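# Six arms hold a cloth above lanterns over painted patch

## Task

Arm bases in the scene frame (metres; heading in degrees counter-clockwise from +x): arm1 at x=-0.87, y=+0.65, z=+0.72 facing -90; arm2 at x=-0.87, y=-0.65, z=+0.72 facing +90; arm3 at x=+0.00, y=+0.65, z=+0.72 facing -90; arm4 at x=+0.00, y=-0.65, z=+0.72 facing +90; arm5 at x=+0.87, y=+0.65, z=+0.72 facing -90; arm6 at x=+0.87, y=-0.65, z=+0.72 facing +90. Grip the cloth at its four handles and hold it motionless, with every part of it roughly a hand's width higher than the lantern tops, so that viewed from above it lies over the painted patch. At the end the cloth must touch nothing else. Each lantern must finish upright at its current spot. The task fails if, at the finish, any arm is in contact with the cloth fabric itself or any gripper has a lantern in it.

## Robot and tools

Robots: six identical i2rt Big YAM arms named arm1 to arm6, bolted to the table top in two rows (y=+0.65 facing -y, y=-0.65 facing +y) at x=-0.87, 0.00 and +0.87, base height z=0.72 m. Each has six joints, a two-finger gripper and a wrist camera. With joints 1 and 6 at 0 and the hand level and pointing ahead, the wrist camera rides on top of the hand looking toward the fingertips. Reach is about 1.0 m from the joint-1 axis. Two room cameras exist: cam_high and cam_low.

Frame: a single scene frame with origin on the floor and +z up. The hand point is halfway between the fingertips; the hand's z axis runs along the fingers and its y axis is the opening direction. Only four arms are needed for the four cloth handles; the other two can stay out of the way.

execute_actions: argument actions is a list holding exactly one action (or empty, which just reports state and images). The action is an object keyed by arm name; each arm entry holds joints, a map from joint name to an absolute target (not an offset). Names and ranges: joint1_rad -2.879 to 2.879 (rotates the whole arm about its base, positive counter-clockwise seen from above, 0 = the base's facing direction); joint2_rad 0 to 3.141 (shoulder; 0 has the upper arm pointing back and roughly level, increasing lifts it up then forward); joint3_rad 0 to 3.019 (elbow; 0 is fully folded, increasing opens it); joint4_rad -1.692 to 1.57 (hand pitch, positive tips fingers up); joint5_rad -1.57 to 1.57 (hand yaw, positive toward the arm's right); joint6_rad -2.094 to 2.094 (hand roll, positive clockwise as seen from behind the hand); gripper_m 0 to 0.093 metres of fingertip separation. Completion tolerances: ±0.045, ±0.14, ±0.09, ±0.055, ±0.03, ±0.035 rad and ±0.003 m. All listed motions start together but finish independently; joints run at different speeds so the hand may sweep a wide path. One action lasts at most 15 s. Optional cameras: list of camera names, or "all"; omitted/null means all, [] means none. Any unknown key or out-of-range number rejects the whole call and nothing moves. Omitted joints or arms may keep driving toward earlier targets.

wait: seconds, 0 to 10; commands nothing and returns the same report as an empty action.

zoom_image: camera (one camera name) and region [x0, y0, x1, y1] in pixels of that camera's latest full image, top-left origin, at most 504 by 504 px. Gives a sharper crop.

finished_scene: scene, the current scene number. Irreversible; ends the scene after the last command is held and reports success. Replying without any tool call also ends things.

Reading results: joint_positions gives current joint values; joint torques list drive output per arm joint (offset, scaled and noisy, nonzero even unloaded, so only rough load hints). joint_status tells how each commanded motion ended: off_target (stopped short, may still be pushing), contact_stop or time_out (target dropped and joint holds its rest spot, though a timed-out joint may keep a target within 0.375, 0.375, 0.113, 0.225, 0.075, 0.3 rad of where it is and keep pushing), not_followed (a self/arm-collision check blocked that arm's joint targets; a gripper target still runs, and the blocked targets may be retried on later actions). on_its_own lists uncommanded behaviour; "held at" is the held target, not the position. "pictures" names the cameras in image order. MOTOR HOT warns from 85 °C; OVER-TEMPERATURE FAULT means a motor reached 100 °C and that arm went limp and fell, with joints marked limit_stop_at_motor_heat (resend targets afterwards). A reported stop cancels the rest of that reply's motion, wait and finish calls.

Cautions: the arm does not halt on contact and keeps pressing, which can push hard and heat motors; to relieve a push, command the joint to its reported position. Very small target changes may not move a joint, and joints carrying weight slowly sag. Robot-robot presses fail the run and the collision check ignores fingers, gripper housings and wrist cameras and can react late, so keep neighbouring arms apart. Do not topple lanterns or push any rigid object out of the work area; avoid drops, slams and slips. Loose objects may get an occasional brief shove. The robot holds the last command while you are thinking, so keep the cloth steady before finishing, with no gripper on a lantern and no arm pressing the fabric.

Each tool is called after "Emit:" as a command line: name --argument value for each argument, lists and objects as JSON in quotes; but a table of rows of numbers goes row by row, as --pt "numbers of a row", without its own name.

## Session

Emit:
execute_actions --actions '[]'

Scene clock: 0.00 s.
Joint torques (N m, as the arm reports them, + toward a larger angle): no reading
Motor temperatures (°C, as the motors report them): arm1=[29 32 37 29 28 28] | arm2=[28 31 31 30 27 30] | arm3=[27 31 37 28 29 28] | arm4=[27 29 35 27 27 28] | arm5=[31 29 29 31 26 28] | arm6=[27 28 32 30 28 27]
arm1.joint_positions: joint1_rad=-0.008 joint2_rad=+0.434 joint3_rad=+1.482 joint4_rad=-1.527 joint5_rad=-0.016 joint6_rad=+0.005 gripper_m=+0.094
arm1.joint_status: not commanded
arm1.hand: x=-0.8750 y=+0.5326 z=+1.3268 quat_wxyz=(-0.372, -0.609, -0.600, +0.360) (m; scene frame)
arm2.joint_positions: joint1_rad=+0.002 joint2_rad=+0.451 joint3_rad=+1.455 joint4_rad=-1.532 joint5_rad=-0.001 joint6_rad=-0.009 gripper_m=+0.095
arm2.joint_status: not commanded
arm2.hand: x=-0.8756 y=-0.5188 z=+1.3173 quat_wxyz=(-0.356, +0.618, -0.610, -0.345) (m; scene frame)
arm3.joint_positions: joint1_rad=-0.015 joint2_rad=+0.432 joint3_rad=+1.462 joint4_rad=-1.527 joint5_rad=-0.007 joint6_rad=-0.010 gripper_m=+0.094
arm3.joint_status: not commanded
arm3.hand: x=-0.0031 y=+0.5313 z=+1.3591 quat_wxyz=(-0.354, -0.616, -0.599, +0.370) (m; scene frame)
arm4.joint_positions: joint1_rad=+0.013 joint2_rad=+0.423 joint3_rad=+1.480 joint4_rad=-1.520 joint5_rad=-0.004 joint6_rad=+0.005 gripper_m=+0.094
arm4.joint_status: not commanded
arm4.hand: x=+0.0029 y=-0.5377 z=+1.3395 quat_wxyz=(-0.372, +0.595, -0.608, -0.372) (m; scene frame)
arm5.joint_positions: joint1_rad=-0.014 joint2_rad=+0.450 joint3_rad=+1.470 joint4_rad=-1.540 joint5_rad=-0.006 joint6_rad=-0.017 gripper_m=+0.095
arm5.joint_status: not commanded
arm5.hand: x=+0.8757 y=+0.5298 z=+1.3411 quat_wxyz=(-0.361, -0.593, -0.628, +0.352) (m; scene frame)
arm6.joint_positions: joint1_rad=+0.002 joint2_rad=+0.435 joint3_rad=+1.460 joint4_rad=-1.541 joint5_rad=-0.010 joint6_rad=-0.002 gripper_m=+0.094
arm6.joint_status: not commanded
arm6.hand: x=+0.8710 y=-0.5298 z=+1.3649 quat_wxyz=(-0.353, +0.612, -0.611, -0.358) (m; scene frame)
pictures: arm1_cam_wrist, arm2_cam_wrist, arm3_cam_wrist, arm4_cam_wrist, arm5_cam_wrist, arm6_cam_wrist, cam_high, cam_low
Images, in order (width x height): arm1_cam_wrist 616x616, arm2_cam_wrist 616x616, arm3_cam_wrist 616x616, arm4_cam_wrist 616x616, arm5_cam_wrist 616x616, arm6_cam_wrist 616x616, cam_high 672x504, cam_low 672x504.

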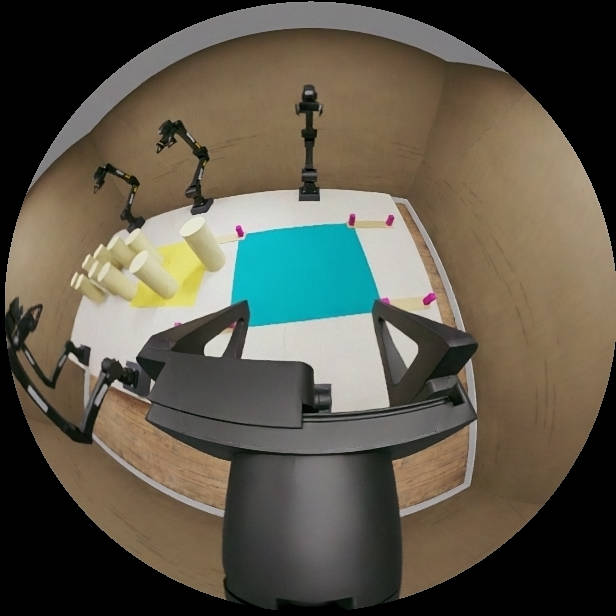

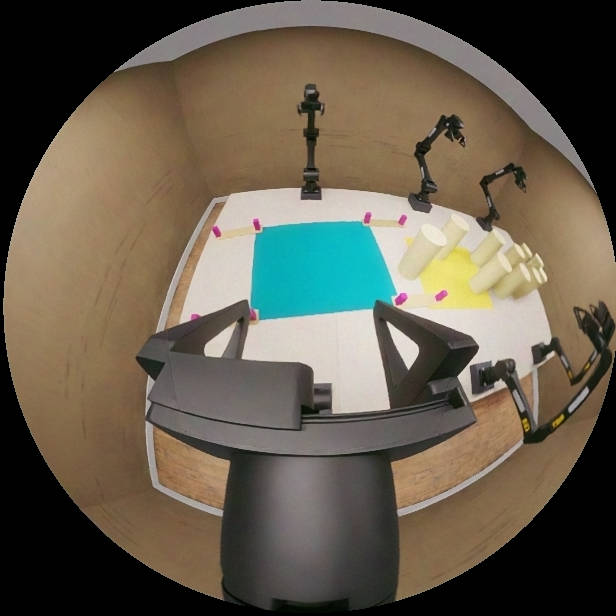

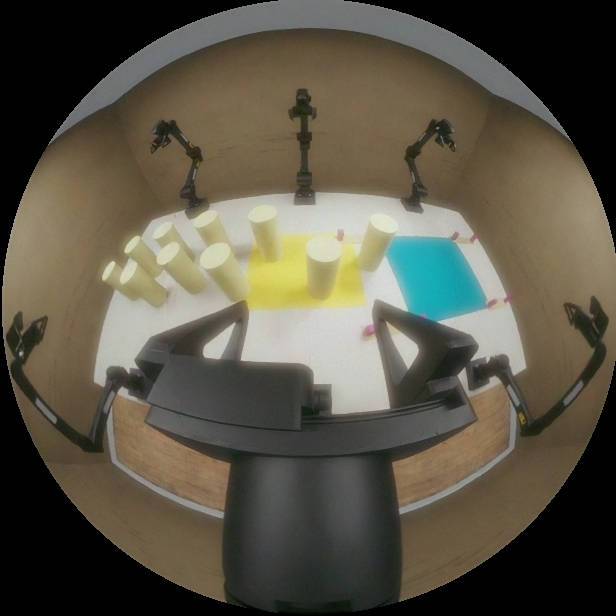

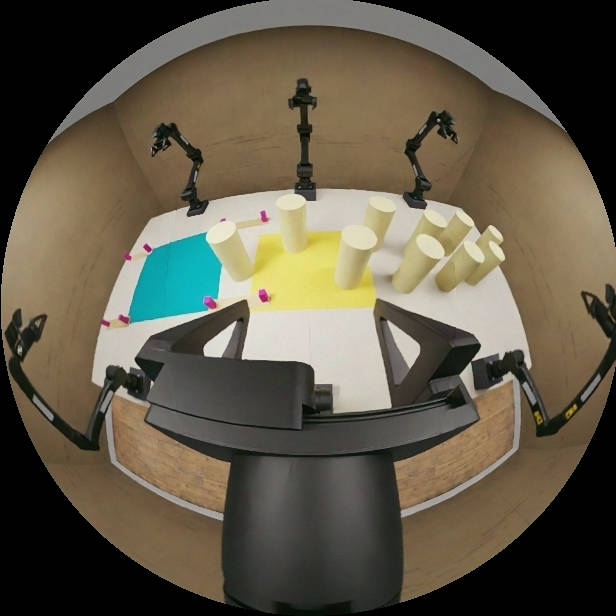

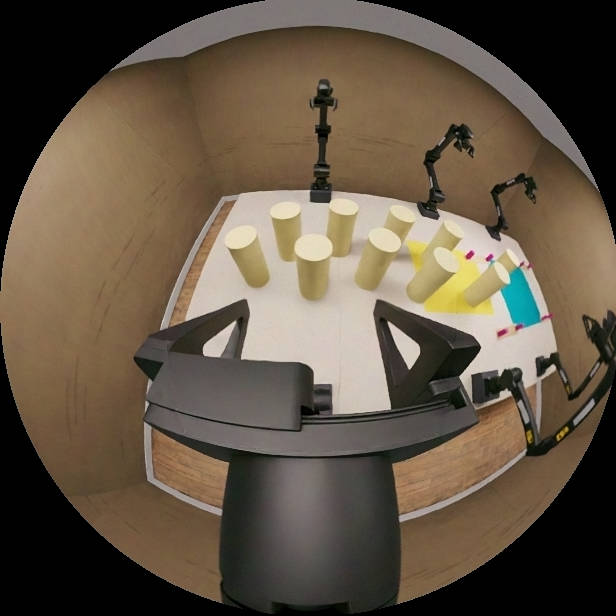

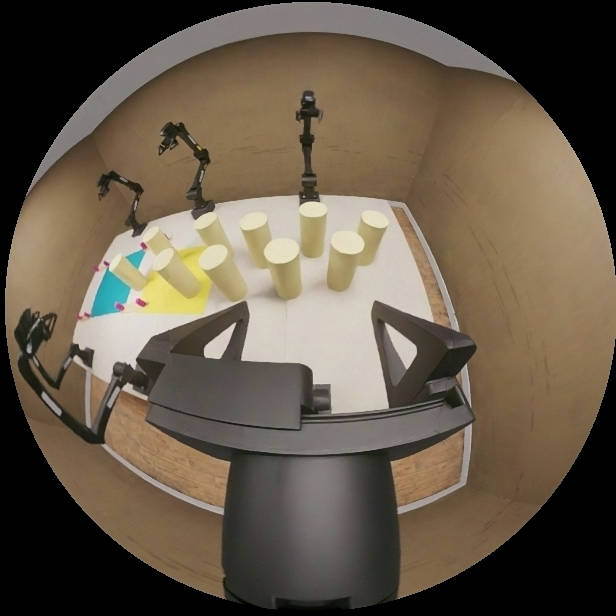

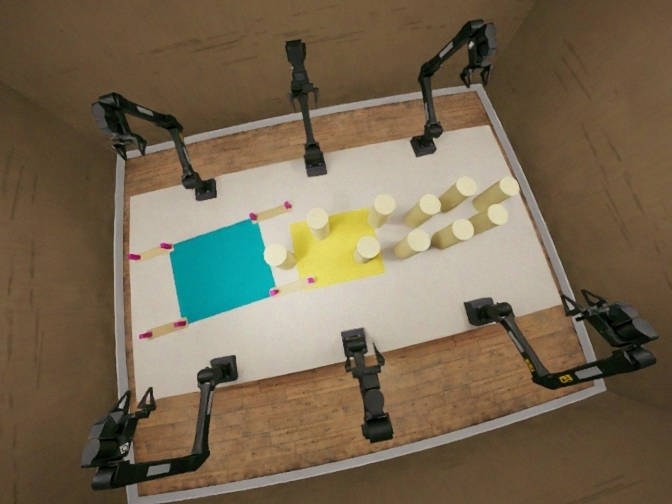

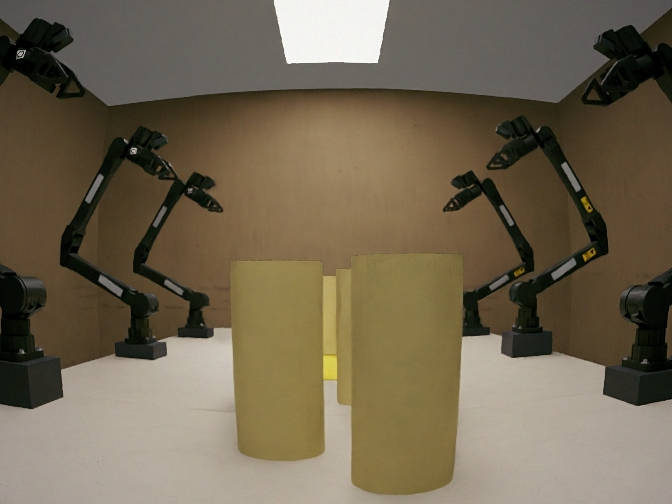

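Emit:
zoom_image --camera "cam_high" --region '[110, 140, 410, 390]'

Region (110, 140, 410, 390) of cam_high's 672x504 image, scaled by 1.680, with more detail than that image has.

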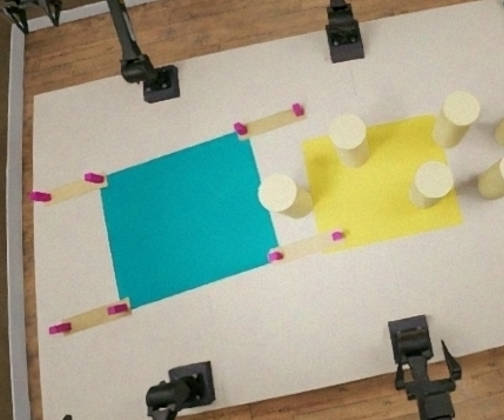

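Emit:
execute_actions --actions '[{"arm1":{"joints":{"joint1_rad":-0.693,"joint2_rad":1.762,"joint3_rad":1.375,"joint4_rad":-1.156,"joint6_rad":-0.83}},"arm2":{"joints":{"joint1_rad":0.65,"joint2_rad":1.537,"joint3_rad":1.078,"joint4_rad":-1.092,"joint6_rad":0.50}},"arm3":{"joints":{"joint1_rad":-1.02,"joint2_rad":2.033,"joint3_rad":1.668,"joint4_rad":-1.177,"joint6_rad":-1.16}},"arm4":{"joints":{"joint1_rad":0.862,"joint2_rad":2.067,"joint3_rad":1.81,"joint4_rad":-1.277,"joint6_rad":0.73}}}]' --cameras '["arm1_cam_wrist","arm2_cam_wrist","arm3_cam_wrist","arm4_cam_wrist"]'

Scene clock: 31.43 s.
Joint torques (N m, as the arm reports them, + toward a larger angle): arm1=[  0.95 -17.66   9.69   0.68   0.09  -0.09] | arm2=[ -0.19 -12.    10.27   0.84  -0.01   0.16] | arm3=[  0.05 -20.16  10.9    0.24  -0.09  -0.18] | arm4=[ -1.05 -18.52  10.85   0.08  -0.06   0.23] | arm5=[ 0.18  5.38  6.03  2.03 -0.01  0.07] | arm6=[ 0.38  5.9   8.07  1.82  0.07 -0.01]
Motor temperatures (°C, as the motors report them): arm1=[29 32 39 29 28 28] | arm2=[28 31 33 30 27 30] | arm3=[27 31 39 28 29 28] | arm4=[27 30 38 27 27 28] | arm5=[31 30 31 31 26 28] | arm6=[27 28 34 30 28 27]
arm1.joint_positions: joint1_rad=-0.695 joint2_rad=+1.753 joint3_rad=+1.358 joint4_rad=-1.163 joint5_rad=-0.016 joint6_rad=-0.819 gripper_m=+0.095
arm1.joint_status: all done
arm1.hand: x=-1.1997 y=+0.2562 z=+0.8516 quat_wxyz=(-0.011, -0.664, -0.748, +0.001) (m; scene frame)
arm2.joint_positions: joint1_rad=+0.655 joint2_rad=+1.533 joint3_rad=+1.074 joint4_rad=-1.108 joint5_rad=+0.000 joint6_rad=+0.488 gripper_m=+0.095
arm2.joint_status: all done
arm2.hand: x=-1.1242 y=-0.3159 z=+0.8548 quat_wxyz=(-0.002, +0.762, -0.647, +0.004) (m; scene frame)
arm3.joint_positions: joint1_rad=-1.032 joint2_rad=+2.020 joint3_rad=+1.651 joint4_rad=-1.179 joint5_rad=-0.006 joint6_rad=-1.151 gripper_m=+0.094
arm3.joint_status: all done
arm3.hand: x=-0.5312 y=+0.3513 z=+0.8578 quat_wxyz=(+0.001, -0.674, -0.739, +0.013) (m; scene frame)
arm4.joint_positions: joint1_rad=+0.871 joint2_rad=+2.072 joint3_rad=+1.794 joint4_rad=-1.279 joint5_rad=-0.004 joint6_rad=+0.719 gripper_m=+0.094
arm4.joint_status: all done
arm4.hand: x=-0.4725 y=-0.2275 z=+0.8494 quat_wxyz=(+0.002, +0.749, -0.663, -0.008) (m; scene frame)
arm5.joint_positions: joint1_rad=-0.014 joint2_rad=+0.450 joint3_rad=+1.470 joint4_rad=-1.540 joint5_rad=-0.006 joint6_rad=-0.017 gripper_m=+0.095
arm5.joint_status: not commanded
arm5.hand: x=+0.8757 y=+0.5298 z=+1.3411 quat_wxyz=(-0.361, -0.593, -0.628, +0.352) (m; scene frame)
arm6.joint_positions: joint1_rad=+0.002 joint2_rad=+0.435 joint3_rad=+1.460 joint4_rad=-1.541 joint5_rad=-0.010 joint6_rad=-0.002 gripper_m=+0.094
arm6.joint_status: not commanded
arm6.hand: x=+0.8710 y=-0.5298 z=+1.3649 quat_wxyz=(-0.353, +0.612, -0.611, -0.358) (m; scene frame)
pictures: arm1_cam_wrist, arm2_cam_wrist, arm3_cam_wrist, arm4_cam_wrist
Images, in order (width x height): arm1_cam_wrist 616x616, arm2_cam_wrist 616x616, arm3_cam_wrist 616x616, arm4_cam_wrist 616x616.

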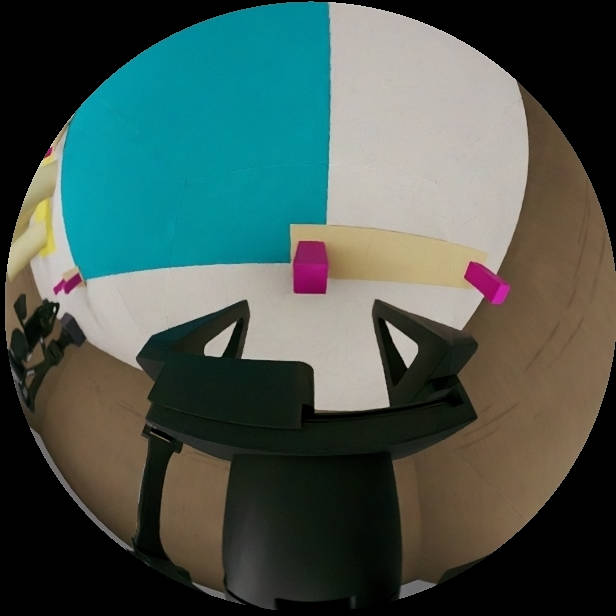

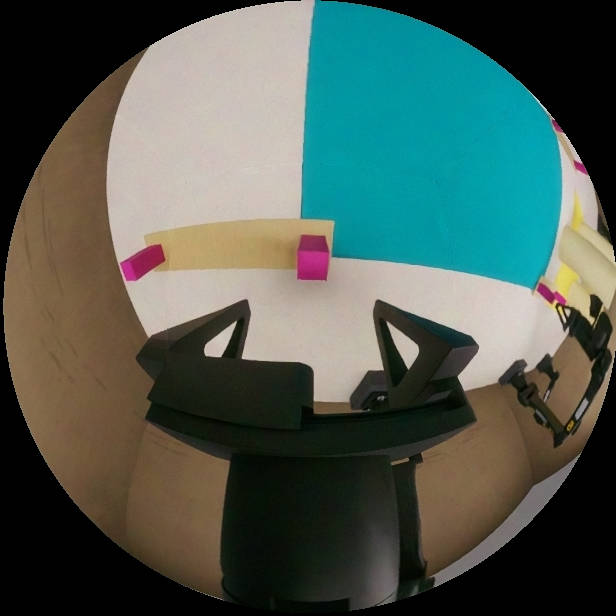

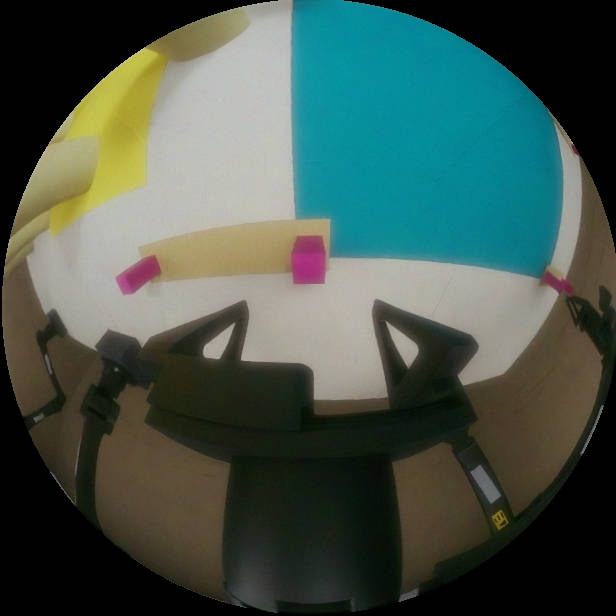

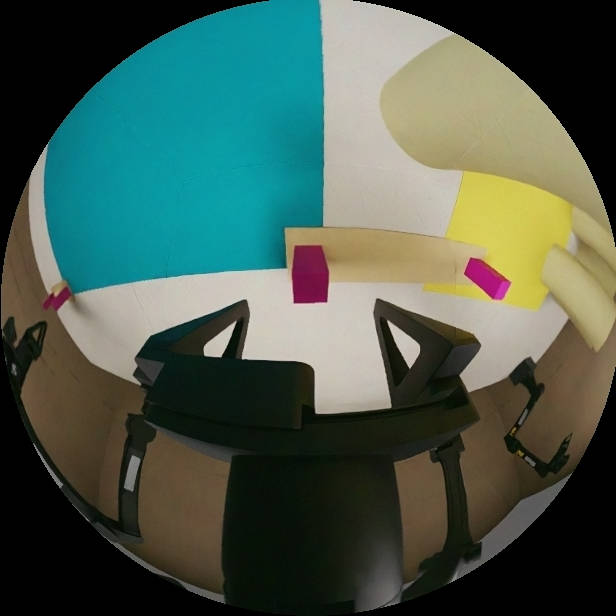

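Emit:
execute_actions --actions '[{"arm1":{"joints":{"joint2_rad":1.855,"joint3_rad":1.275,"joint4_rad":-0.968}},"arm2":{"joints":{"joint2_rad":1.695,"joint3_rad":0.976,"joint4_rad":-0.84}},"arm3":{"joints":{"joint2_rad":2.14,"joint3_rad":1.60,"joint4_rad":-1.01}},"arm4":{"joints":{"joint2_rad":2.145,"joint3_rad":1.71,"joint4_rad":-1.12}}}]' --cameras '["arm1_cam_wrist","arm2_cam_wrist","arm3_cam_wrist","arm4_cam_wrist"]'

Scene clock: 44.23 s.
Joint torques (N m, as the arm reports them, + toward a larger angle): arm1=[  1.26 -18.75   8.7    0.81   0.07  -0.06] | arm2=[ -0.26 -15.21   8.88   0.79  -0.01   0.17] | arm3=[  0.12 -22.68   9.47   0.84  -0.06  -0.21] | arm4=[ -1.32 -19.48   8.94   0.55  -0.05   0.23] | arm5=[ 0.3   5.32  6.01  2.03 -0.01  0.07] | arm6=[0.45 6.08 8.09 1.88 0.07 0.  ]
Motor temperatures (°C, as the motors report them): arm1=[29 32 40 29 28 28] | arm2=[28 31 33 30 27 30] | arm3=[27 33 41 28 29 28] | arm4=[27 32 39 27 27 28] | arm5=[31 30 31 31 26 28] | arm6=[27 28 34 30 28 27]
arm1.joint_positions: joint1_rad=-0.695 joint2_rad=+1.857 joint3_rad=+1.259 joint4_rad=-0.980 joint5_rad=-0.016 joint6_rad=-0.819 gripper_m=+0.095
arm1.joint_status: all done
arm1.hand: x=-1.1956 y=+0.2603 z=+0.7676 quat_wxyz=(-0.011, -0.664, -0.748, -0.008) (m; scene frame)
arm2.joint_positions: joint1_rad=+0.655 joint2_rad=+1.711 joint3_rad=+0.969 joint4_rad=-0.856 joint5_rad=+0.000 joint6_rad=+0.488 gripper_m=+0.095
arm2.joint_status: all done
arm2.hand: x=-1.1219 y=-0.3178 z=+0.7508 quat_wxyz=(+0.001, +0.762, -0.647, +0.019) (m; scene frame)
arm3.joint_positions: joint1_rad=-1.032 joint2_rad=+2.143 joint3_rad=+1.590 joint4_rad=-1.026 joint5_rad=-0.006 joint6_rad=-1.152 gripper_m=+0.094
arm3.joint_status: all done
arm3.hand: x=-0.5291 y=+0.3525 z=+0.7649 quat_wxyz=(-0.004, -0.674, -0.739, -0.002) (m; scene frame)
arm4.joint_positions: joint1_rad=+0.871 joint2_rad=+2.156 joint3_rad=+1.707 joint4_rad=-1.136 joint5_rad=-0.004 joint6_rad=+0.719 gripper_m=+0.094
arm4.joint_status: all done
arm4.hand: x=-0.4684 y=-0.2313 z=+0.7672 quat_wxyz=(+0.003, +0.749, -0.663, +0.006) (m; scene frame)
arm5.joint_positions: joint1_rad=-0.014 joint2_rad=+0.450 joint3_rad=+1.470 joint4_rad=-1.540 joint5_rad=-0.006 joint6_rad=-0.017 gripper_m=+0.095
arm5.joint_status: not commanded
arm5.hand: x=+0.8757 y=+0.5298 z=+1.3411 quat_wxyz=(-0.361, -0.593, -0.628, +0.352) (m; scene frame)
arm6.joint_positions: joint1_rad=+0.002 joint2_rad=+0.435 joint3_rad=+1.460 joint4_rad=-1.541 joint5_rad=-0.010 joint6_rad=-0.002 gripper_m=+0.094
arm6.joint_status: not commanded
arm6.hand: x=+0.8710 y=-0.5298 z=+1.3649 quat_wxyz=(-0.353, +0.612, -0.611, -0.358) (m; scene frame)
pictures: arm1_cam_wrist, arm2_cam_wrist, arm3_cam_wrist, arm4_cam_wrist
Images, in order (width x height): arm1_cam_wrist 616x616, arm2_cam_wrist 616x616, arm3_cam_wrist 616x616, arm4_cam_wrist 616x616.

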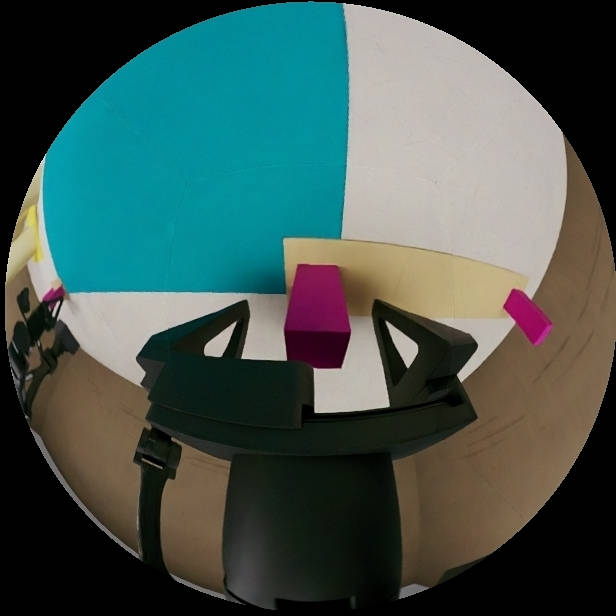

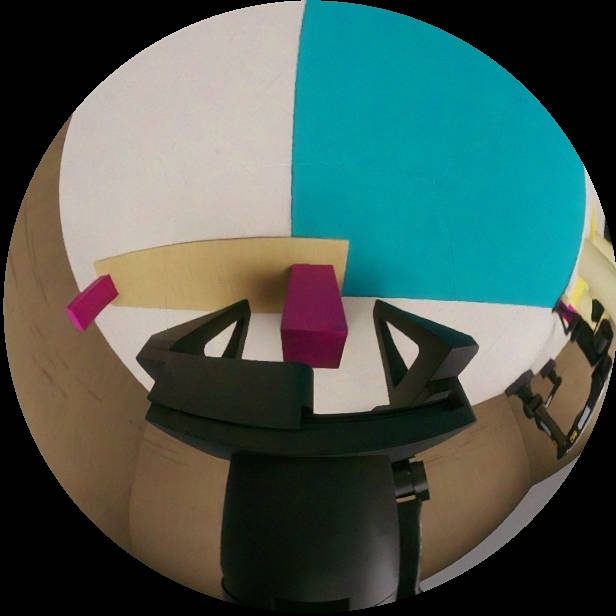

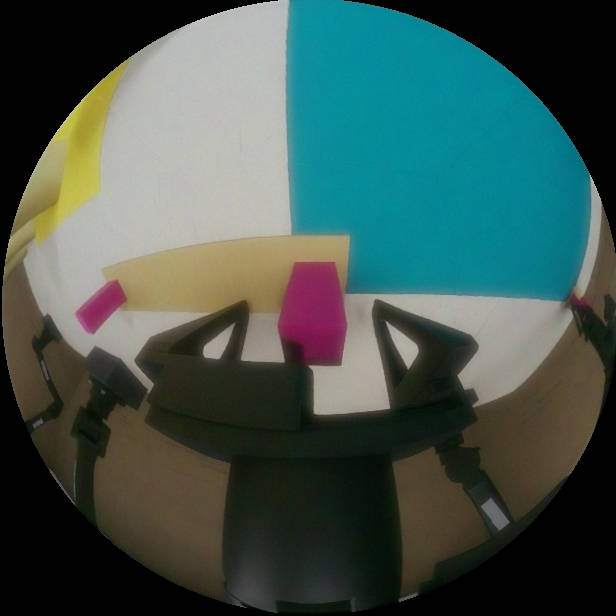

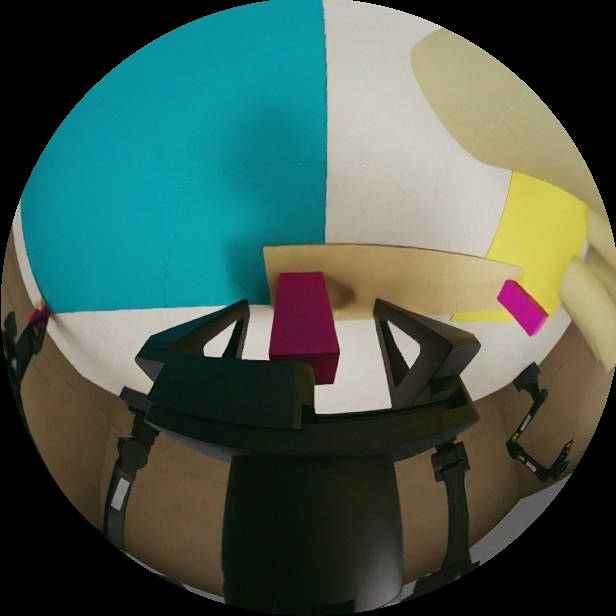

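Emit:
execute_actions --actions '[{"arm1":{"joints":{"gripper_m":0.0}},"arm2":{"joints":{"gripper_m":0.0}},"arm3":{"joints":{"gripper_m":0.0}},"arm4":{"joints":{"gripper_m":0.0}}}]' --cameras '[]'

Scene clock: 48.70 s.
Joint torques (N m, as the arm reports them, + toward a larger angle): arm1=[  1.31 -18.69   8.67   0.75   0.02  -0.05] | arm2=[ -0.15 -15.26   8.87   0.75   0.03   0.14] | arm3=[  0.3  -22.52   9.53   0.57  -0.08  -0.16] | arm4=[ -1.21 -19.95   9.06   0.38   0.1    0.2 ] | arm5=[0.14 5.35 6.01 2.05 0.   0.07] | arm6=[0.35 6.   8.01 1.9  0.07 0.01]
Motor temperatures (°C, as the motors report them): arm1=[29 33 40 29 28 28] | arm2=[28 31 33 30 27 30] | arm3=[27 33 40 28 29 28] | arm4=[27 32 39 27 27 28] | arm5=[31 30 31 31 26 28] | arm6=[27 28 34 30 28 27]
arm1.joint_positions: joint1_rad=-0.695 joint2_rad=+1.857 joint3_rad=+1.259 joint4_rad=-0.977 joint5_rad=-0.014 joint6_rad=-0.821 gripper_m=+0.029
arm1.joint_status: gripper_m off_target (ended at +0.029, target +0.000)
arm1.hand: x=-1.1963 y=+0.2601 z=+0.7676 quat_wxyz=(-0.010, -0.663, -0.748, -0.007) (m; scene frame)
arm2.joint_positions: joint1_rad=+0.655 joint2_rad=+1.711 joint3_rad=+0.969 joint4_rad=-0.855 joint5_rad=-0.001 joint6_rad=+0.490 gripper_m=+0.029
arm2.joint_status: gripper_m off_target (ended at +0.029, target +0.000)
arm2.hand: x=-1.1220 y=-0.3176 z=+0.7507 quat_wxyz=(+0.002, +0.761, -0.649, +0.018) (m; scene frame)
arm3.joint_positions: joint1_rad=-1.032 joint2_rad=+2.143 joint3_rad=+1.590 joint4_rad=-1.021 joint5_rad=-0.006 joint6_rad=-1.155 gripper_m=+0.029
arm3.joint_status: gripper_m off_target (ended at +0.029, target +0.000)
arm3.hand: x=-0.5301 y=+0.3519 z=+0.7648 quat_wxyz=(-0.003, -0.673, -0.740, +0.000) (m; scene frame)
arm4.joint_positions: joint1_rad=+0.871 joint2_rad=+2.156 joint3_rad=+1.707 joint4_rad=-1.131 joint5_rad=-0.008 joint6_rad=+0.723 gripper_m=+0.029
arm4.joint_status: gripper_m off_target (ended at +0.029, target +0.000)
arm4.hand: x=-0.4699 y=-0.2311 z=+0.7672 quat_wxyz=(+0.005, +0.748, -0.664, +0.004) (m; scene frame)
arm5.joint_positions: joint1_rad=-0.014 joint2_rad=+0.450 joint3_rad=+1.470 joint4_rad=-1.540 joint5_rad=-0.006 joint6_rad=-0.017 gripper_m=+0.095
arm5.joint_status: not commanded
arm5.hand: x=+0.8757 y=+0.5298 z=+1.3411 quat_wxyz=(-0.361, -0.593, -0.628, +0.352) (m; scene frame)
arm6.joint_positions: joint1_rad=+0.002 joint2_rad=+0.435 joint3_rad=+1.460 joint4_rad=-1.541 joint5_rad=-0.010 joint6_rad=-0.002 gripper_m=+0.094
arm6.joint_status: not commanded
arm6.hand: x=+0.8710 y=-0.5298 z=+1.3649 quat_wxyz=(-0.353, +0.612, -0.611, -0.358) (m; scene frame)
pictures: none
No camera images: the call's "cameras" was empty. Leave "cameras" out to get every camera's image.

Emit:
execute_actions --actions '[{"arm1":{"joints":{"joint2_rad":1.592,"joint3_rad":1.56,"joint4_rad":-1.40}},"arm2":{"joints":{"joint2_rad":1.357,"joint3_rad":1.305,"joint4_rad":-1.38}},"arm3":{"joints":{"joint2_rad":1.862,"joint3_rad":1.795,"joint4_rad":-1.39}},"arm4":{"joints":{"joint2_rad":1.912,"joint3_rad":1.965,"joint4_rad":-1.495,"joint6_rad":0.78}}}]' --cameras '["cam_high"]'

Scene clock: 59.87 s.
Joint torques (N m, as the arm reports them, + toward a larger angle): arm1=[  0.12 -16.3   10.69   0.38   0.43  -0.03] | arm2=[  0.54 -11.59  13.15   0.1   -0.46   0.12] | arm3=[  0.11 -20.22  10.75  -0.58  -0.07  -0.14] | arm4=[ -1.34 -18.97  11.35  -0.52   0.11   0.24] | arm5=[0.2  5.35 6.05 2.06 0.   0.07] | arm6=[0.49 6.04 8.05 1.79 0.06 0.  ]
Motor temperatures (°C, as the motors report them): arm1=[29 33 40 29 28 28] | arm2=[28 31 33 30 27 30] | arm3=[27 34 41 28 29 28] | arm4=[27 33 39 27 27 28] | arm5=[31 30 31 31 26 28] | arm6=[27 28 34 30 28 27]
arm1.joint_positions: joint1_rad=-0.693 joint2_rad=+1.585 joint3_rad=+1.542 joint4_rad=-1.395 joint5_rad=-0.026 joint6_rad=-0.822 gripper_m=+0.029
arm1.joint_status: all done
arm1.hand: x=-1.1967 y=+0.2566 z=+1.0020 quat_wxyz=(-0.018, -0.660, -0.748, +0.062) (m; scene frame)
arm2.joint_positions: joint1_rad=+0.647 joint2_rad=+1.364 joint3_rad=+1.282 joint4_rad=-1.369 joint5_rad=+0.012 joint6_rad=+0.491 gripper_m=+0.029
arm2.joint_status: all done
arm2.hand: x=-1.1223 y=-0.3103 z=+0.9980 quat_wxyz=(-0.020, +0.757, -0.651, -0.051) (m; scene frame)
arm3.joint_positions: joint1_rad=-1.031 joint2_rad=+1.866 joint3_rad=+1.790 joint4_rad=-1.366 joint5_rad=-0.006 joint6_rad=-1.155 gripper_m=+0.029
arm3.joint_status: all done
arm3.hand: x=-0.5306 y=+0.3510 z=+0.9994 quat_wxyz=(+0.018, -0.671, -0.739, +0.063) (m; scene frame)
arm4.joint_positions: joint1_rad=+0.871 joint2_rad=+1.934 joint3_rad=+1.952 joint4_rad=-1.473 joint5_rad=-0.008 joint6_rad=+0.769 gripper_m=+0.029
arm4.joint_status: all done
arm4.hand: x=-0.4700 y=-0.2306 z=+0.9931 quat_wxyz=(+0.006, +0.731, -0.680, -0.059) (m; scene frame)
arm5.joint_positions: joint1_rad=-0.014 joint2_rad=+0.450 joint3_rad=+1.470 joint4_rad=-1.540 joint5_rad=-0.006 joint6_rad=-0.017 gripper_m=+0.095
arm5.joint_status: not commanded
arm5.hand: x=+0.8757 y=+0.5298 z=+1.3411 quat_wxyz=(-0.361, -0.593, -0.628, +0.352) (m; scene frame)
arm6.joint_positions: joint1_rad=+0.002 joint2_rad=+0.435 joint3_rad=+1.460 joint4_rad=-1.541 joint5_rad=-0.010 joint6_rad=-0.002 gripper_m=+0.094
arm6.joint_status: not commanded
arm6.hand: x=+0.8710 y=-0.5298 z=+1.3649 quat_wxyz=(-0.353, +0.612, -0.611, -0.358) (m; scene frame)
pictures: cam_high
Images, in order (width x height): cam_high 672x504.

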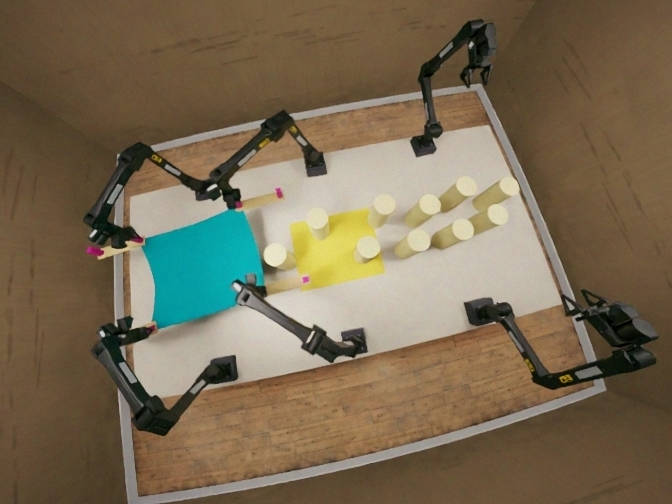

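Emit:
execute_actions --actions '[{"arm1":{"joints":{"joint1_rad":-0.678,"joint2_rad":1.335,"joint3_rad":1.818,"joint4_rad":-1.512,"joint6_rad":-0.81}},"arm2":{"joints":{"joint1_rad":0.655,"joint2_rad":1.218,"joint3_rad":1.725,"joint4_rad":-1.53,"joint6_rad":0.64}},"arm3":{"joints":{"joint1_rad":-0.97,"joint2_rad":1.688,"joint3_rad":2.21,"joint4_rad":-1.57,"joint6_rad":-1.085}},"arm4":{"joints":{"joint1_rad":0.915,"joint2_rad":1.703,"joint3_rad":2.24,"joint4_rad":-1.578,"joint6_rad":0.92}}}]' --cameras '["cam_high","cam_low"]'

Scene clock: 70.33 s.
Joint torques (N m, as the arm reports them, + toward a larger angle): arm1=[  0.2  -13.09  10.79   1.04   0.41   0.16] | arm2=[ 0.76 -8.43 14.43  0.79 -0.43  0.2 ] | arm3=[ -0.96 -18.22  11.07   0.27  -0.08   0.07] | arm4=[ -0.56 -15.84  11.11   0.15   0.11   0.17] | arm5=[0.18 5.38 6.03 2.07 0.   0.07] | arm6=[0.56 5.97 8.04 1.89 0.07 0.  ]
Motor temperatures (°C, as the motors report them): arm1=[29 33 41 29 28 28] | arm2=[28 31 35 30 27 30] | arm3=[27 34 41 28 29 28] | arm4=[27 33 40 27 27 28] | arm5=[31 30 31 31 26 28] | arm6=[27 28 34 30 28 27]
arm1.joint_positions: joint1_rad=-0.675 joint2_rad=+1.338 joint3_rad=+1.797 joint4_rad=-1.507 joint5_rad=-0.025 joint6_rad=-0.818 gripper_m=+0.029
arm1.joint_status: all done
arm1.hand: x=-1.1646 y=+0.2840 z=+1.2251 quat_wxyz=(-0.024, -0.633, -0.731, +0.253) (m; scene frame)
arm2.joint_positions: joint1_rad=+0.647 joint2_rad=+1.221 joint3_rad=+1.683 joint4_rad=-1.522 joint5_rad=+0.011 joint6_rad=+0.623 gripper_m=+0.029
arm2.joint_status: all done
arm2.hand: x=-1.1234 y=-0.3113 z=+1.2236 quat_wxyz=(-0.046, +0.691, -0.679, -0.243) (m; scene frame)
arm3.joint_positions: joint1_rad=-0.968 joint2_rad=+1.702 joint3_rad=+2.198 joint4_rad=-1.549 joint5_rad=-0.006 joint6_rad=-1.095 gripper_m=+0.029
arm3.joint_status: all done
arm3.hand: x=-0.4993 y=+0.3252 z=+1.2645 quat_wxyz=(+0.063, -0.648, -0.717, +0.249) (m; scene frame)
arm4.joint_positions: joint1_rad=+0.913 joint2_rad=+1.729 joint3_rad=+2.227 joint4_rad=-1.560 joint5_rad=-0.008 joint6_rad=+0.913 gripper_m=+0.029
arm4.joint_status: all done
arm4.hand: x=-0.4665 y=-0.2679 z=+1.2316 quat_wxyz=(+0.033, +0.675, -0.693, -0.251) (m; scene frame)
arm5.joint_positions: joint1_rad=-0.014 joint2_rad=+0.450 joint3_rad=+1.470 joint4_rad=-1.540 joint5_rad=-0.006 joint6_rad=-0.017 gripper_m=+0.095
arm5.joint_status: not commanded
arm5.hand: x=+0.8757 y=+0.5298 z=+1.3411 quat_wxyz=(-0.361, -0.593, -0.628, +0.352) (m; scene frame)
arm6.joint_positions: joint1_rad=+0.002 joint2_rad=+0.435 joint3_rad=+1.460 joint4_rad=-1.541 joint5_rad=-0.010 joint6_rad=-0.002 gripper_m=+0.094
arm6.joint_status: not commanded
arm6.hand: x=+0.8710 y=-0.5298 z=+1.3649 quat_wxyz=(-0.353, +0.612, -0.611, -0.358) (m; scene frame)
pictures: cam_high, cam_low
Images, in order (width x height): cam_high 672x504, cam_low 672x504.

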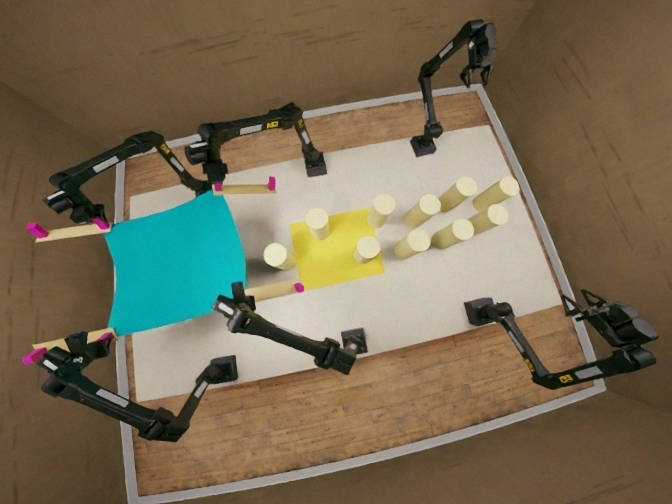

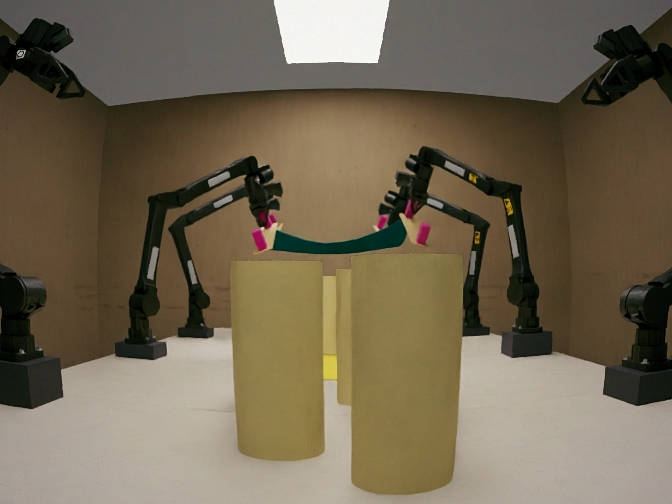

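Emit:
execute_actions --actions '[{"arm1":{"joints":{"joint1_rad":-0.2,"joint2_rad":1.097,"joint3_rad":1.625,"joint4_rad":-1.56,"joint6_rad":-0.245}},"arm2":{"joints":{"joint1_rad":0.178,"joint2_rad":1.047,"joint3_rad":1.585,"joint4_rad":-1.585,"joint6_rad":0.135}},"arm3":{"joints":{"joint1_rad":-0.655,"joint2_rad":1.258,"joint3_rad":1.734,"joint4_rad":-1.512,"joint6_rad":-0.74}},"arm4":{"joints":{"joint1_rad":0.66,"joint2_rad":1.262,"joint3_rad":1.741,"joint4_rad":-1.505,"joint6_rad":0.685}}}]' --cameras '["cam_high","cam_low"]'

Scene clock: 83.40 s.
Joint torques (N m, as the arm reports them, + toward a larger angle): arm1=[-0.18 -8.17 10.51  0.94  0.5   0.09] | arm2=[ 0.81 -4.9  11.32  0.79 -0.52 -0.06] | arm3=[ -1.24 -10.63  10.85   1.39  -0.17   0.09] | arm4=[-0.13 -9.93 10.5   1.06  0.15 -0.01] | arm5=[0.18 5.3  6.03 2.05 0.   0.07] | arm6=[0.35 6.13 8.07 1.84 0.06 0.  ]
Motor temperatures (°C, as the motors report them): arm1=[29 32 41 29 28 28] | arm2=[28 31 36 30 27 30] | arm3=[27 34 42 28 29 28] | arm4=[27 33 40 27 27 28] | arm5=[31 30 31 31 26 28] | arm6=[27 28 34 30 28 27]
arm1.joint_positions: joint1_rad=-0.197 joint2_rad=+1.094 joint3_rad=+1.606 joint4_rad=-1.553 joint5_rad=-0.027 joint6_rad=-0.252 gripper_m=+0.029
arm1.joint_status: all done
arm1.hand: x=-0.9440 y=+0.2895 z=+1.2295 quat_wxyz=(-0.152, -0.664, -0.701, +0.211) (m; scene frame)
arm2.joint_positions: joint1_rad=+0.171 joint2_rad=+1.051 joint3_rad=+1.576 joint4_rad=-1.577 joint5_rad=+0.013 joint6_rad=+0.142 gripper_m=+0.029
arm2.joint_status: all done
arm2.hand: x=-0.9298 y=-0.3067 z=+1.2315 quat_wxyz=(-0.159, +0.692, -0.676, -0.198) (m; scene frame)
arm3.joint_positions: joint1_rad=-0.646 joint2_rad=+1.269 joint3_rad=+1.725 joint4_rad=-1.516 joint5_rad=-0.003 joint6_rad=-0.752 gripper_m=+0.029
arm3.joint_status: all done
arm3.hand: x=-0.2716 y=+0.3086 z=+1.2650 quat_wxyz=(-0.019, -0.656, -0.711, +0.253) (m; scene frame)
arm4.joint_positions: joint1_rad=+0.655 joint2_rad=+1.281 joint3_rad=+1.737 joint4_rad=-1.513 joint5_rad=-0.009 joint6_rad=+0.699 gripper_m=+0.029
arm4.joint_status: all done
arm4.hand: x=-0.2589 y=-0.2919 z=+1.2365 quat_wxyz=(-0.026, +0.659, -0.708, -0.253) (m; scene frame)
arm5.joint_positions: joint1_rad=-0.014 joint2_rad=+0.450 joint3_rad=+1.470 joint4_rad=-1.540 joint5_rad=-0.006 joint6_rad=-0.017 gripper_m=+0.095
arm5.joint_status: not commanded
arm5.hand: x=+0.8757 y=+0.5298 z=+1.3411 quat_wxyz=(-0.361, -0.593, -0.628, +0.352) (m; scene frame)
arm6.joint_positions: joint1_rad=+0.002 joint2_rad=+0.435 joint3_rad=+1.460 joint4_rad=-1.541 joint5_rad=-0.010 joint6_rad=-0.002 gripper_m=+0.094
arm6.joint_status: not commanded
arm6.hand: x=+0.8710 y=-0.5298 z=+1.3649 quat_wxyz=(-0.353, +0.612, -0.611, -0.358) (m; scene frame)
pictures: cam_high, cam_low
Images, in order (width x height): cam_high 672x504, cam_low 672x504.

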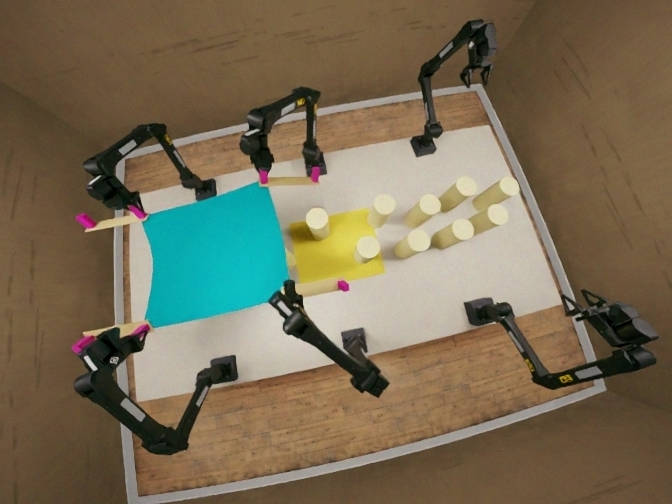

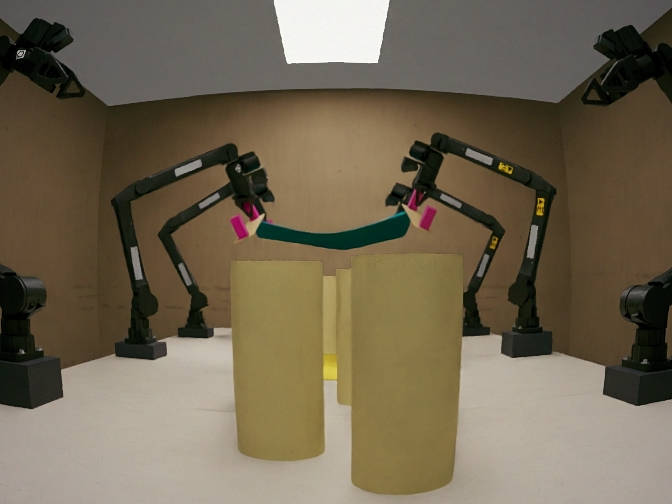

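Emit:
execute_actions --actions '[{"arm1":{"joints":{"joint1_rad":0.388,"joint2_rad":1.14,"joint6_rad":0.455}},"arm2":{"joints":{"joint1_rad":-0.394,"joint2_rad":1.105,"joint6_rad":-0.48}},"arm3":{"joints":{"joint1_rad":-0.128,"joint2_rad":1.1,"joint3_rad":1.616,"joint4_rad":-1.57,"joint6_rad":-0.14}},"arm4":{"joints":{"joint1_rad":0.195,"joint2_rad":1.062,"joint3_rad":1.588,"joint4_rad":-1.585,"joint6_rad":0.215}}}]' --cameras '["cam_high","cam_low"]'

Scene clock: 96.80 s.
Joint torques (N m, as the arm reports them, + toward a larger angle): arm1=[  1.12 -10.34  10.51   0.87   0.43   0.14] | arm2=[ 0.53 -7.44 11.46  0.71 -0.41 -0.07] | arm3=[ 0.23 -6.74 10.86  0.52 -0.23  0.07] | arm4=[-1.65 -5.51  9.68  0.25  0.26 -0.03] | arm5=[0.24 5.4  6.02 2.06 0.   0.07] | arm6=[0.45 5.97 8.03 1.82 0.07 0.  ]
Motor temperatures (°C, as the motors report them): arm1=[29 32 42 29 28 28] | arm2=[28 31 35 30 28 30] | arm3=[27 33 42 28 29 28] | arm4=[27 32 40 27 27 28] | arm5=[31 30 32 31 26 28] | arm6=[27 28 35 30 28 27]
arm1.joint_positions: joint1_rad=+0.385 joint2_rad=+1.147 joint3_rad=+1.606 joint4_rad=-1.553 joint5_rad=-0.024 joint6_rad=+0.447 gripper_m=+0.029
arm1.joint_status: all done
arm1.hand: x=-0.7288 y=+0.2940 z=+1.2130 quat_wxyz=(-0.226, -0.709, -0.665, +0.070) (m; scene frame)
arm2.joint_positions: joint1_rad=-0.397 joint2_rad=+1.123 joint3_rad=+1.576 joint4_rad=-1.577 joint5_rad=+0.009 joint6_rad=-0.473 gripper_m=+0.029
arm2.joint_status: all done
arm2.hand: x=-0.7289 y=-0.3091 z=+1.2096 quat_wxyz=(-0.212, +0.714, -0.664, -0.066) (m; scene frame)
arm3.joint_positions: joint1_rad=-0.142 joint2_rad=+1.104 joint3_rad=+1.606 joint4_rad=-1.552 joint5_rad=+0.000 joint6_rad=-0.154 gripper_m=+0.029
arm3.joint_status: all done
arm3.hand: x=-0.0619 y=+0.2864 z=+1.2681 quat_wxyz=(-0.150, -0.688, -0.678, +0.210) (m; scene frame)
arm4.joint_positions: joint1_rad=+0.208 joint2_rad=+1.065 joint3_rad=+1.588 joint4_rad=-1.568 joint5_rad=-0.014 joint6_rad=+0.230 gripper_m=+0.029
arm4.joint_status: all done
arm4.hand: x=-0.0632 y=-0.3041 z=+1.2423 quat_wxyz=(-0.136, +0.666, -0.699, -0.222) (m; scene frame)
arm5.joint_positions: joint1_rad=-0.014 joint2_rad=+0.450 joint3_rad=+1.470 joint4_rad=-1.540 joint5_rad=-0.006 joint6_rad=-0.017 gripper_m=+0.095
arm5.joint_status: not commanded
arm5.hand: x=+0.8757 y=+0.5298 z=+1.3411 quat_wxyz=(-0.361, -0.593, -0.628, +0.352) (m; scene frame)
arm6.joint_positions: joint1_rad=+0.002 joint2_rad=+0.435 joint3_rad=+1.460 joint4_rad=-1.541 joint5_rad=-0.010 joint6_rad=-0.002 gripper_m=+0.094
arm6.joint_status: not commanded
arm6.hand: x=+0.8710 y=-0.5298 z=+1.3649 quat_wxyz=(-0.353, +0.612, -0.611, -0.358) (m; scene frame)
pictures: cam_high, cam_low
Images, in order (width x height): cam_high 672x504, cam_low 672x504.

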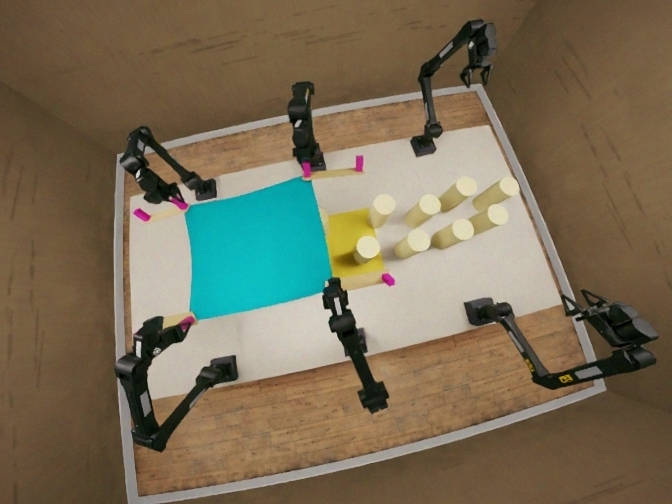

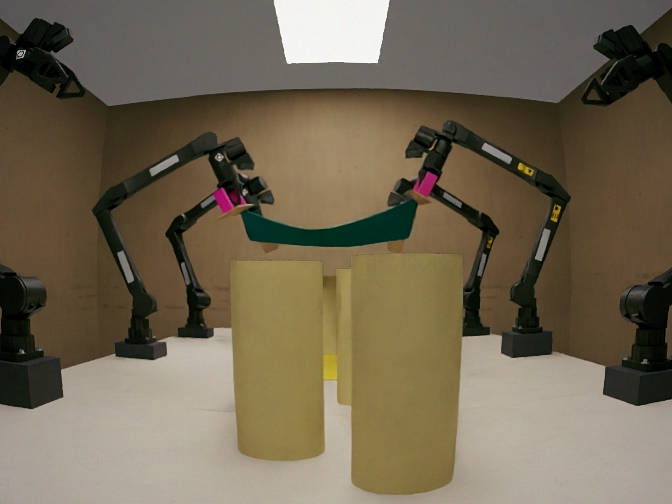

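Emit:
execute_actions --actions '[{"arm1":{"joints":{"joint1_rad":0.757,"joint2_rad":1.41,"joint3_rad":1.935,"joint4_rad":-1.497,"joint6_rad":0.85}},"arm2":{"joints":{"joint1_rad":-0.79,"joint2_rad":1.355,"joint3_rad":1.89,"joint4_rad":-1.5,"joint6_rad":-0.895}},"arm3":{"joints":{"joint1_rad":0.41,"joint2_rad":1.15,"joint6_rad":0.47}},"arm4":{"joints":{"joint1_rad":-0.383,"joint6_rad":-0.435}}}]' --cameras '["cam_high","cam_low"]'

Scene clock: 109.03 s.
Joint torques (N m, as the arm reports them, + toward a larger angle): arm1=[  0.53 -15.63  13.31   1.53   0.34   0.08] | arm2=[  0.68 -13.65  16.91   1.3   -0.26  -0.06] | arm3=[ 0.87 -8.73 11.03  0.55 -0.28  0.04] | arm4=[-1.68 -5.68  9.74  0.37  0.23  0.03] | arm5=[0.15 5.35 6.02 2.04 0.   0.07] | arm6=[0.55 5.89 8.07 1.84 0.07 0.02]
Motor temperatures (°C, as the motors report them): arm1=[29 32 42 29 28 28] | arm2=[28 31 35 30 27 30] | arm3=[27 32 42 28 29 28] | arm4=[27 31 40 27 27 28] | arm5=[31 30 32 31 26 28] | arm6=[27 28 35 30 28 27]
arm1.joint_positions: joint1_rad=+0.766 joint2_rad=+1.434 joint3_rad=+1.880 joint4_rad=-1.503 joint5_rad=-0.021 joint6_rad=+0.842 gripper_m=+0.029
arm1.joint_status: all done
arm1.hand: x=-0.5258 y=+0.2865 z=+1.2266 quat_wxyz=(-0.256, -0.710, -0.656, -0.019) (m; scene frame)
arm2.joint_positions: joint1_rad=-0.796 joint2_rad=+1.386 joint3_rad=+1.819 joint4_rad=-1.508 joint5_rad=+0.004 joint6_rad=-0.888 gripper_m=+0.029
arm2.joint_status: all done
arm2.hand: x=-0.5277 y=-0.3127 z=+1.2243 quat_wxyz=(-0.246, +0.715, -0.654, +0.022) (m; scene frame)
arm3.joint_positions: joint1_rad=+0.396 joint2_rad=+1.162 joint3_rad=+1.606 joint4_rad=-1.556 joint5_rad=+0.003 joint6_rad=+0.457 gripper_m=+0.029
arm3.joint_status: all done
arm3.hand: x=+0.1395 y=+0.2885 z=+1.2468 quat_wxyz=(-0.211, -0.719, -0.657, +0.085) (m; scene frame)
arm4.joint_positions: joint1_rad=-0.368 joint2_rad=+1.067 joint3_rad=+1.588 joint4_rad=-1.572 joint5_rad=-0.014 joint6_rad=-0.420 gripper_m=+0.029
arm4.joint_status: all done
arm4.hand: x=+0.1356 y=-0.3249 z=+1.2408 quat_wxyz=(-0.236, +0.692, -0.675, -0.102) (m; scene frame)
arm5.joint_positions: joint1_rad=-0.014 joint2_rad=+0.450 joint3_rad=+1.470 joint4_rad=-1.540 joint5_rad=-0.006 joint6_rad=-0.017 gripper_m=+0.095
arm5.joint_status: not commanded
arm5.hand: x=+0.8757 y=+0.5298 z=+1.3411 quat_wxyz=(-0.361, -0.593, -0.628, +0.352) (m; scene frame)
arm6.joint_positions: joint1_rad=+0.002 joint2_rad=+0.435 joint3_rad=+1.460 joint4_rad=-1.541 joint5_rad=-0.010 joint6_rad=-0.002 gripper_m=+0.094
arm6.joint_status: not commanded
arm6.hand: x=+0.8710 y=-0.5298 z=+1.3649 quat_wxyz=(-0.353, +0.612, -0.611, -0.358) (m; scene frame)
pictures: cam_high, cam_low
Images, in order (width x height): cam_high 672x504, cam_low 672x504.

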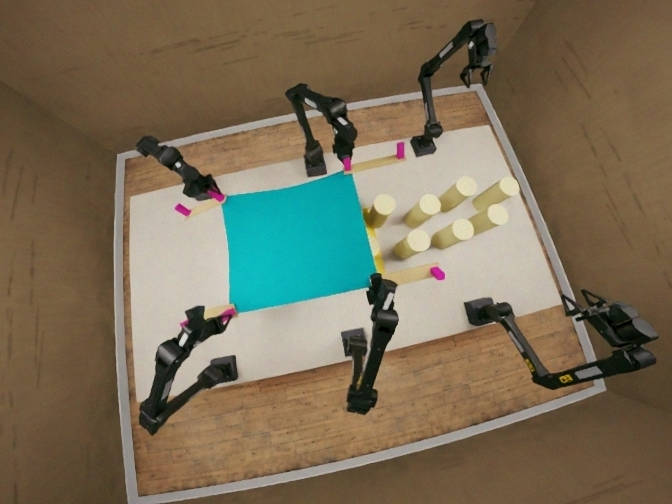

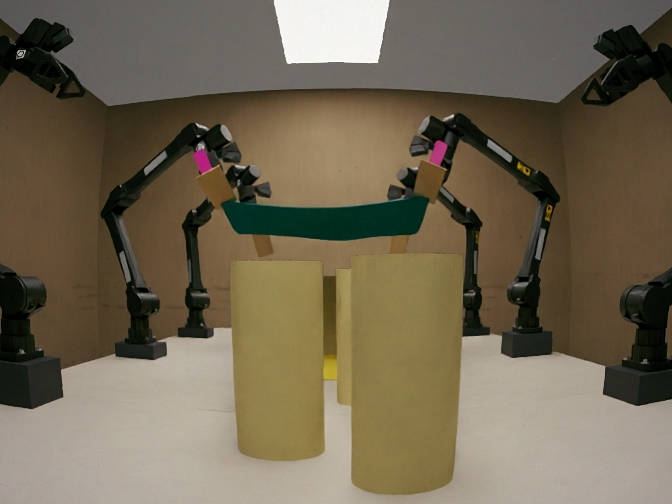

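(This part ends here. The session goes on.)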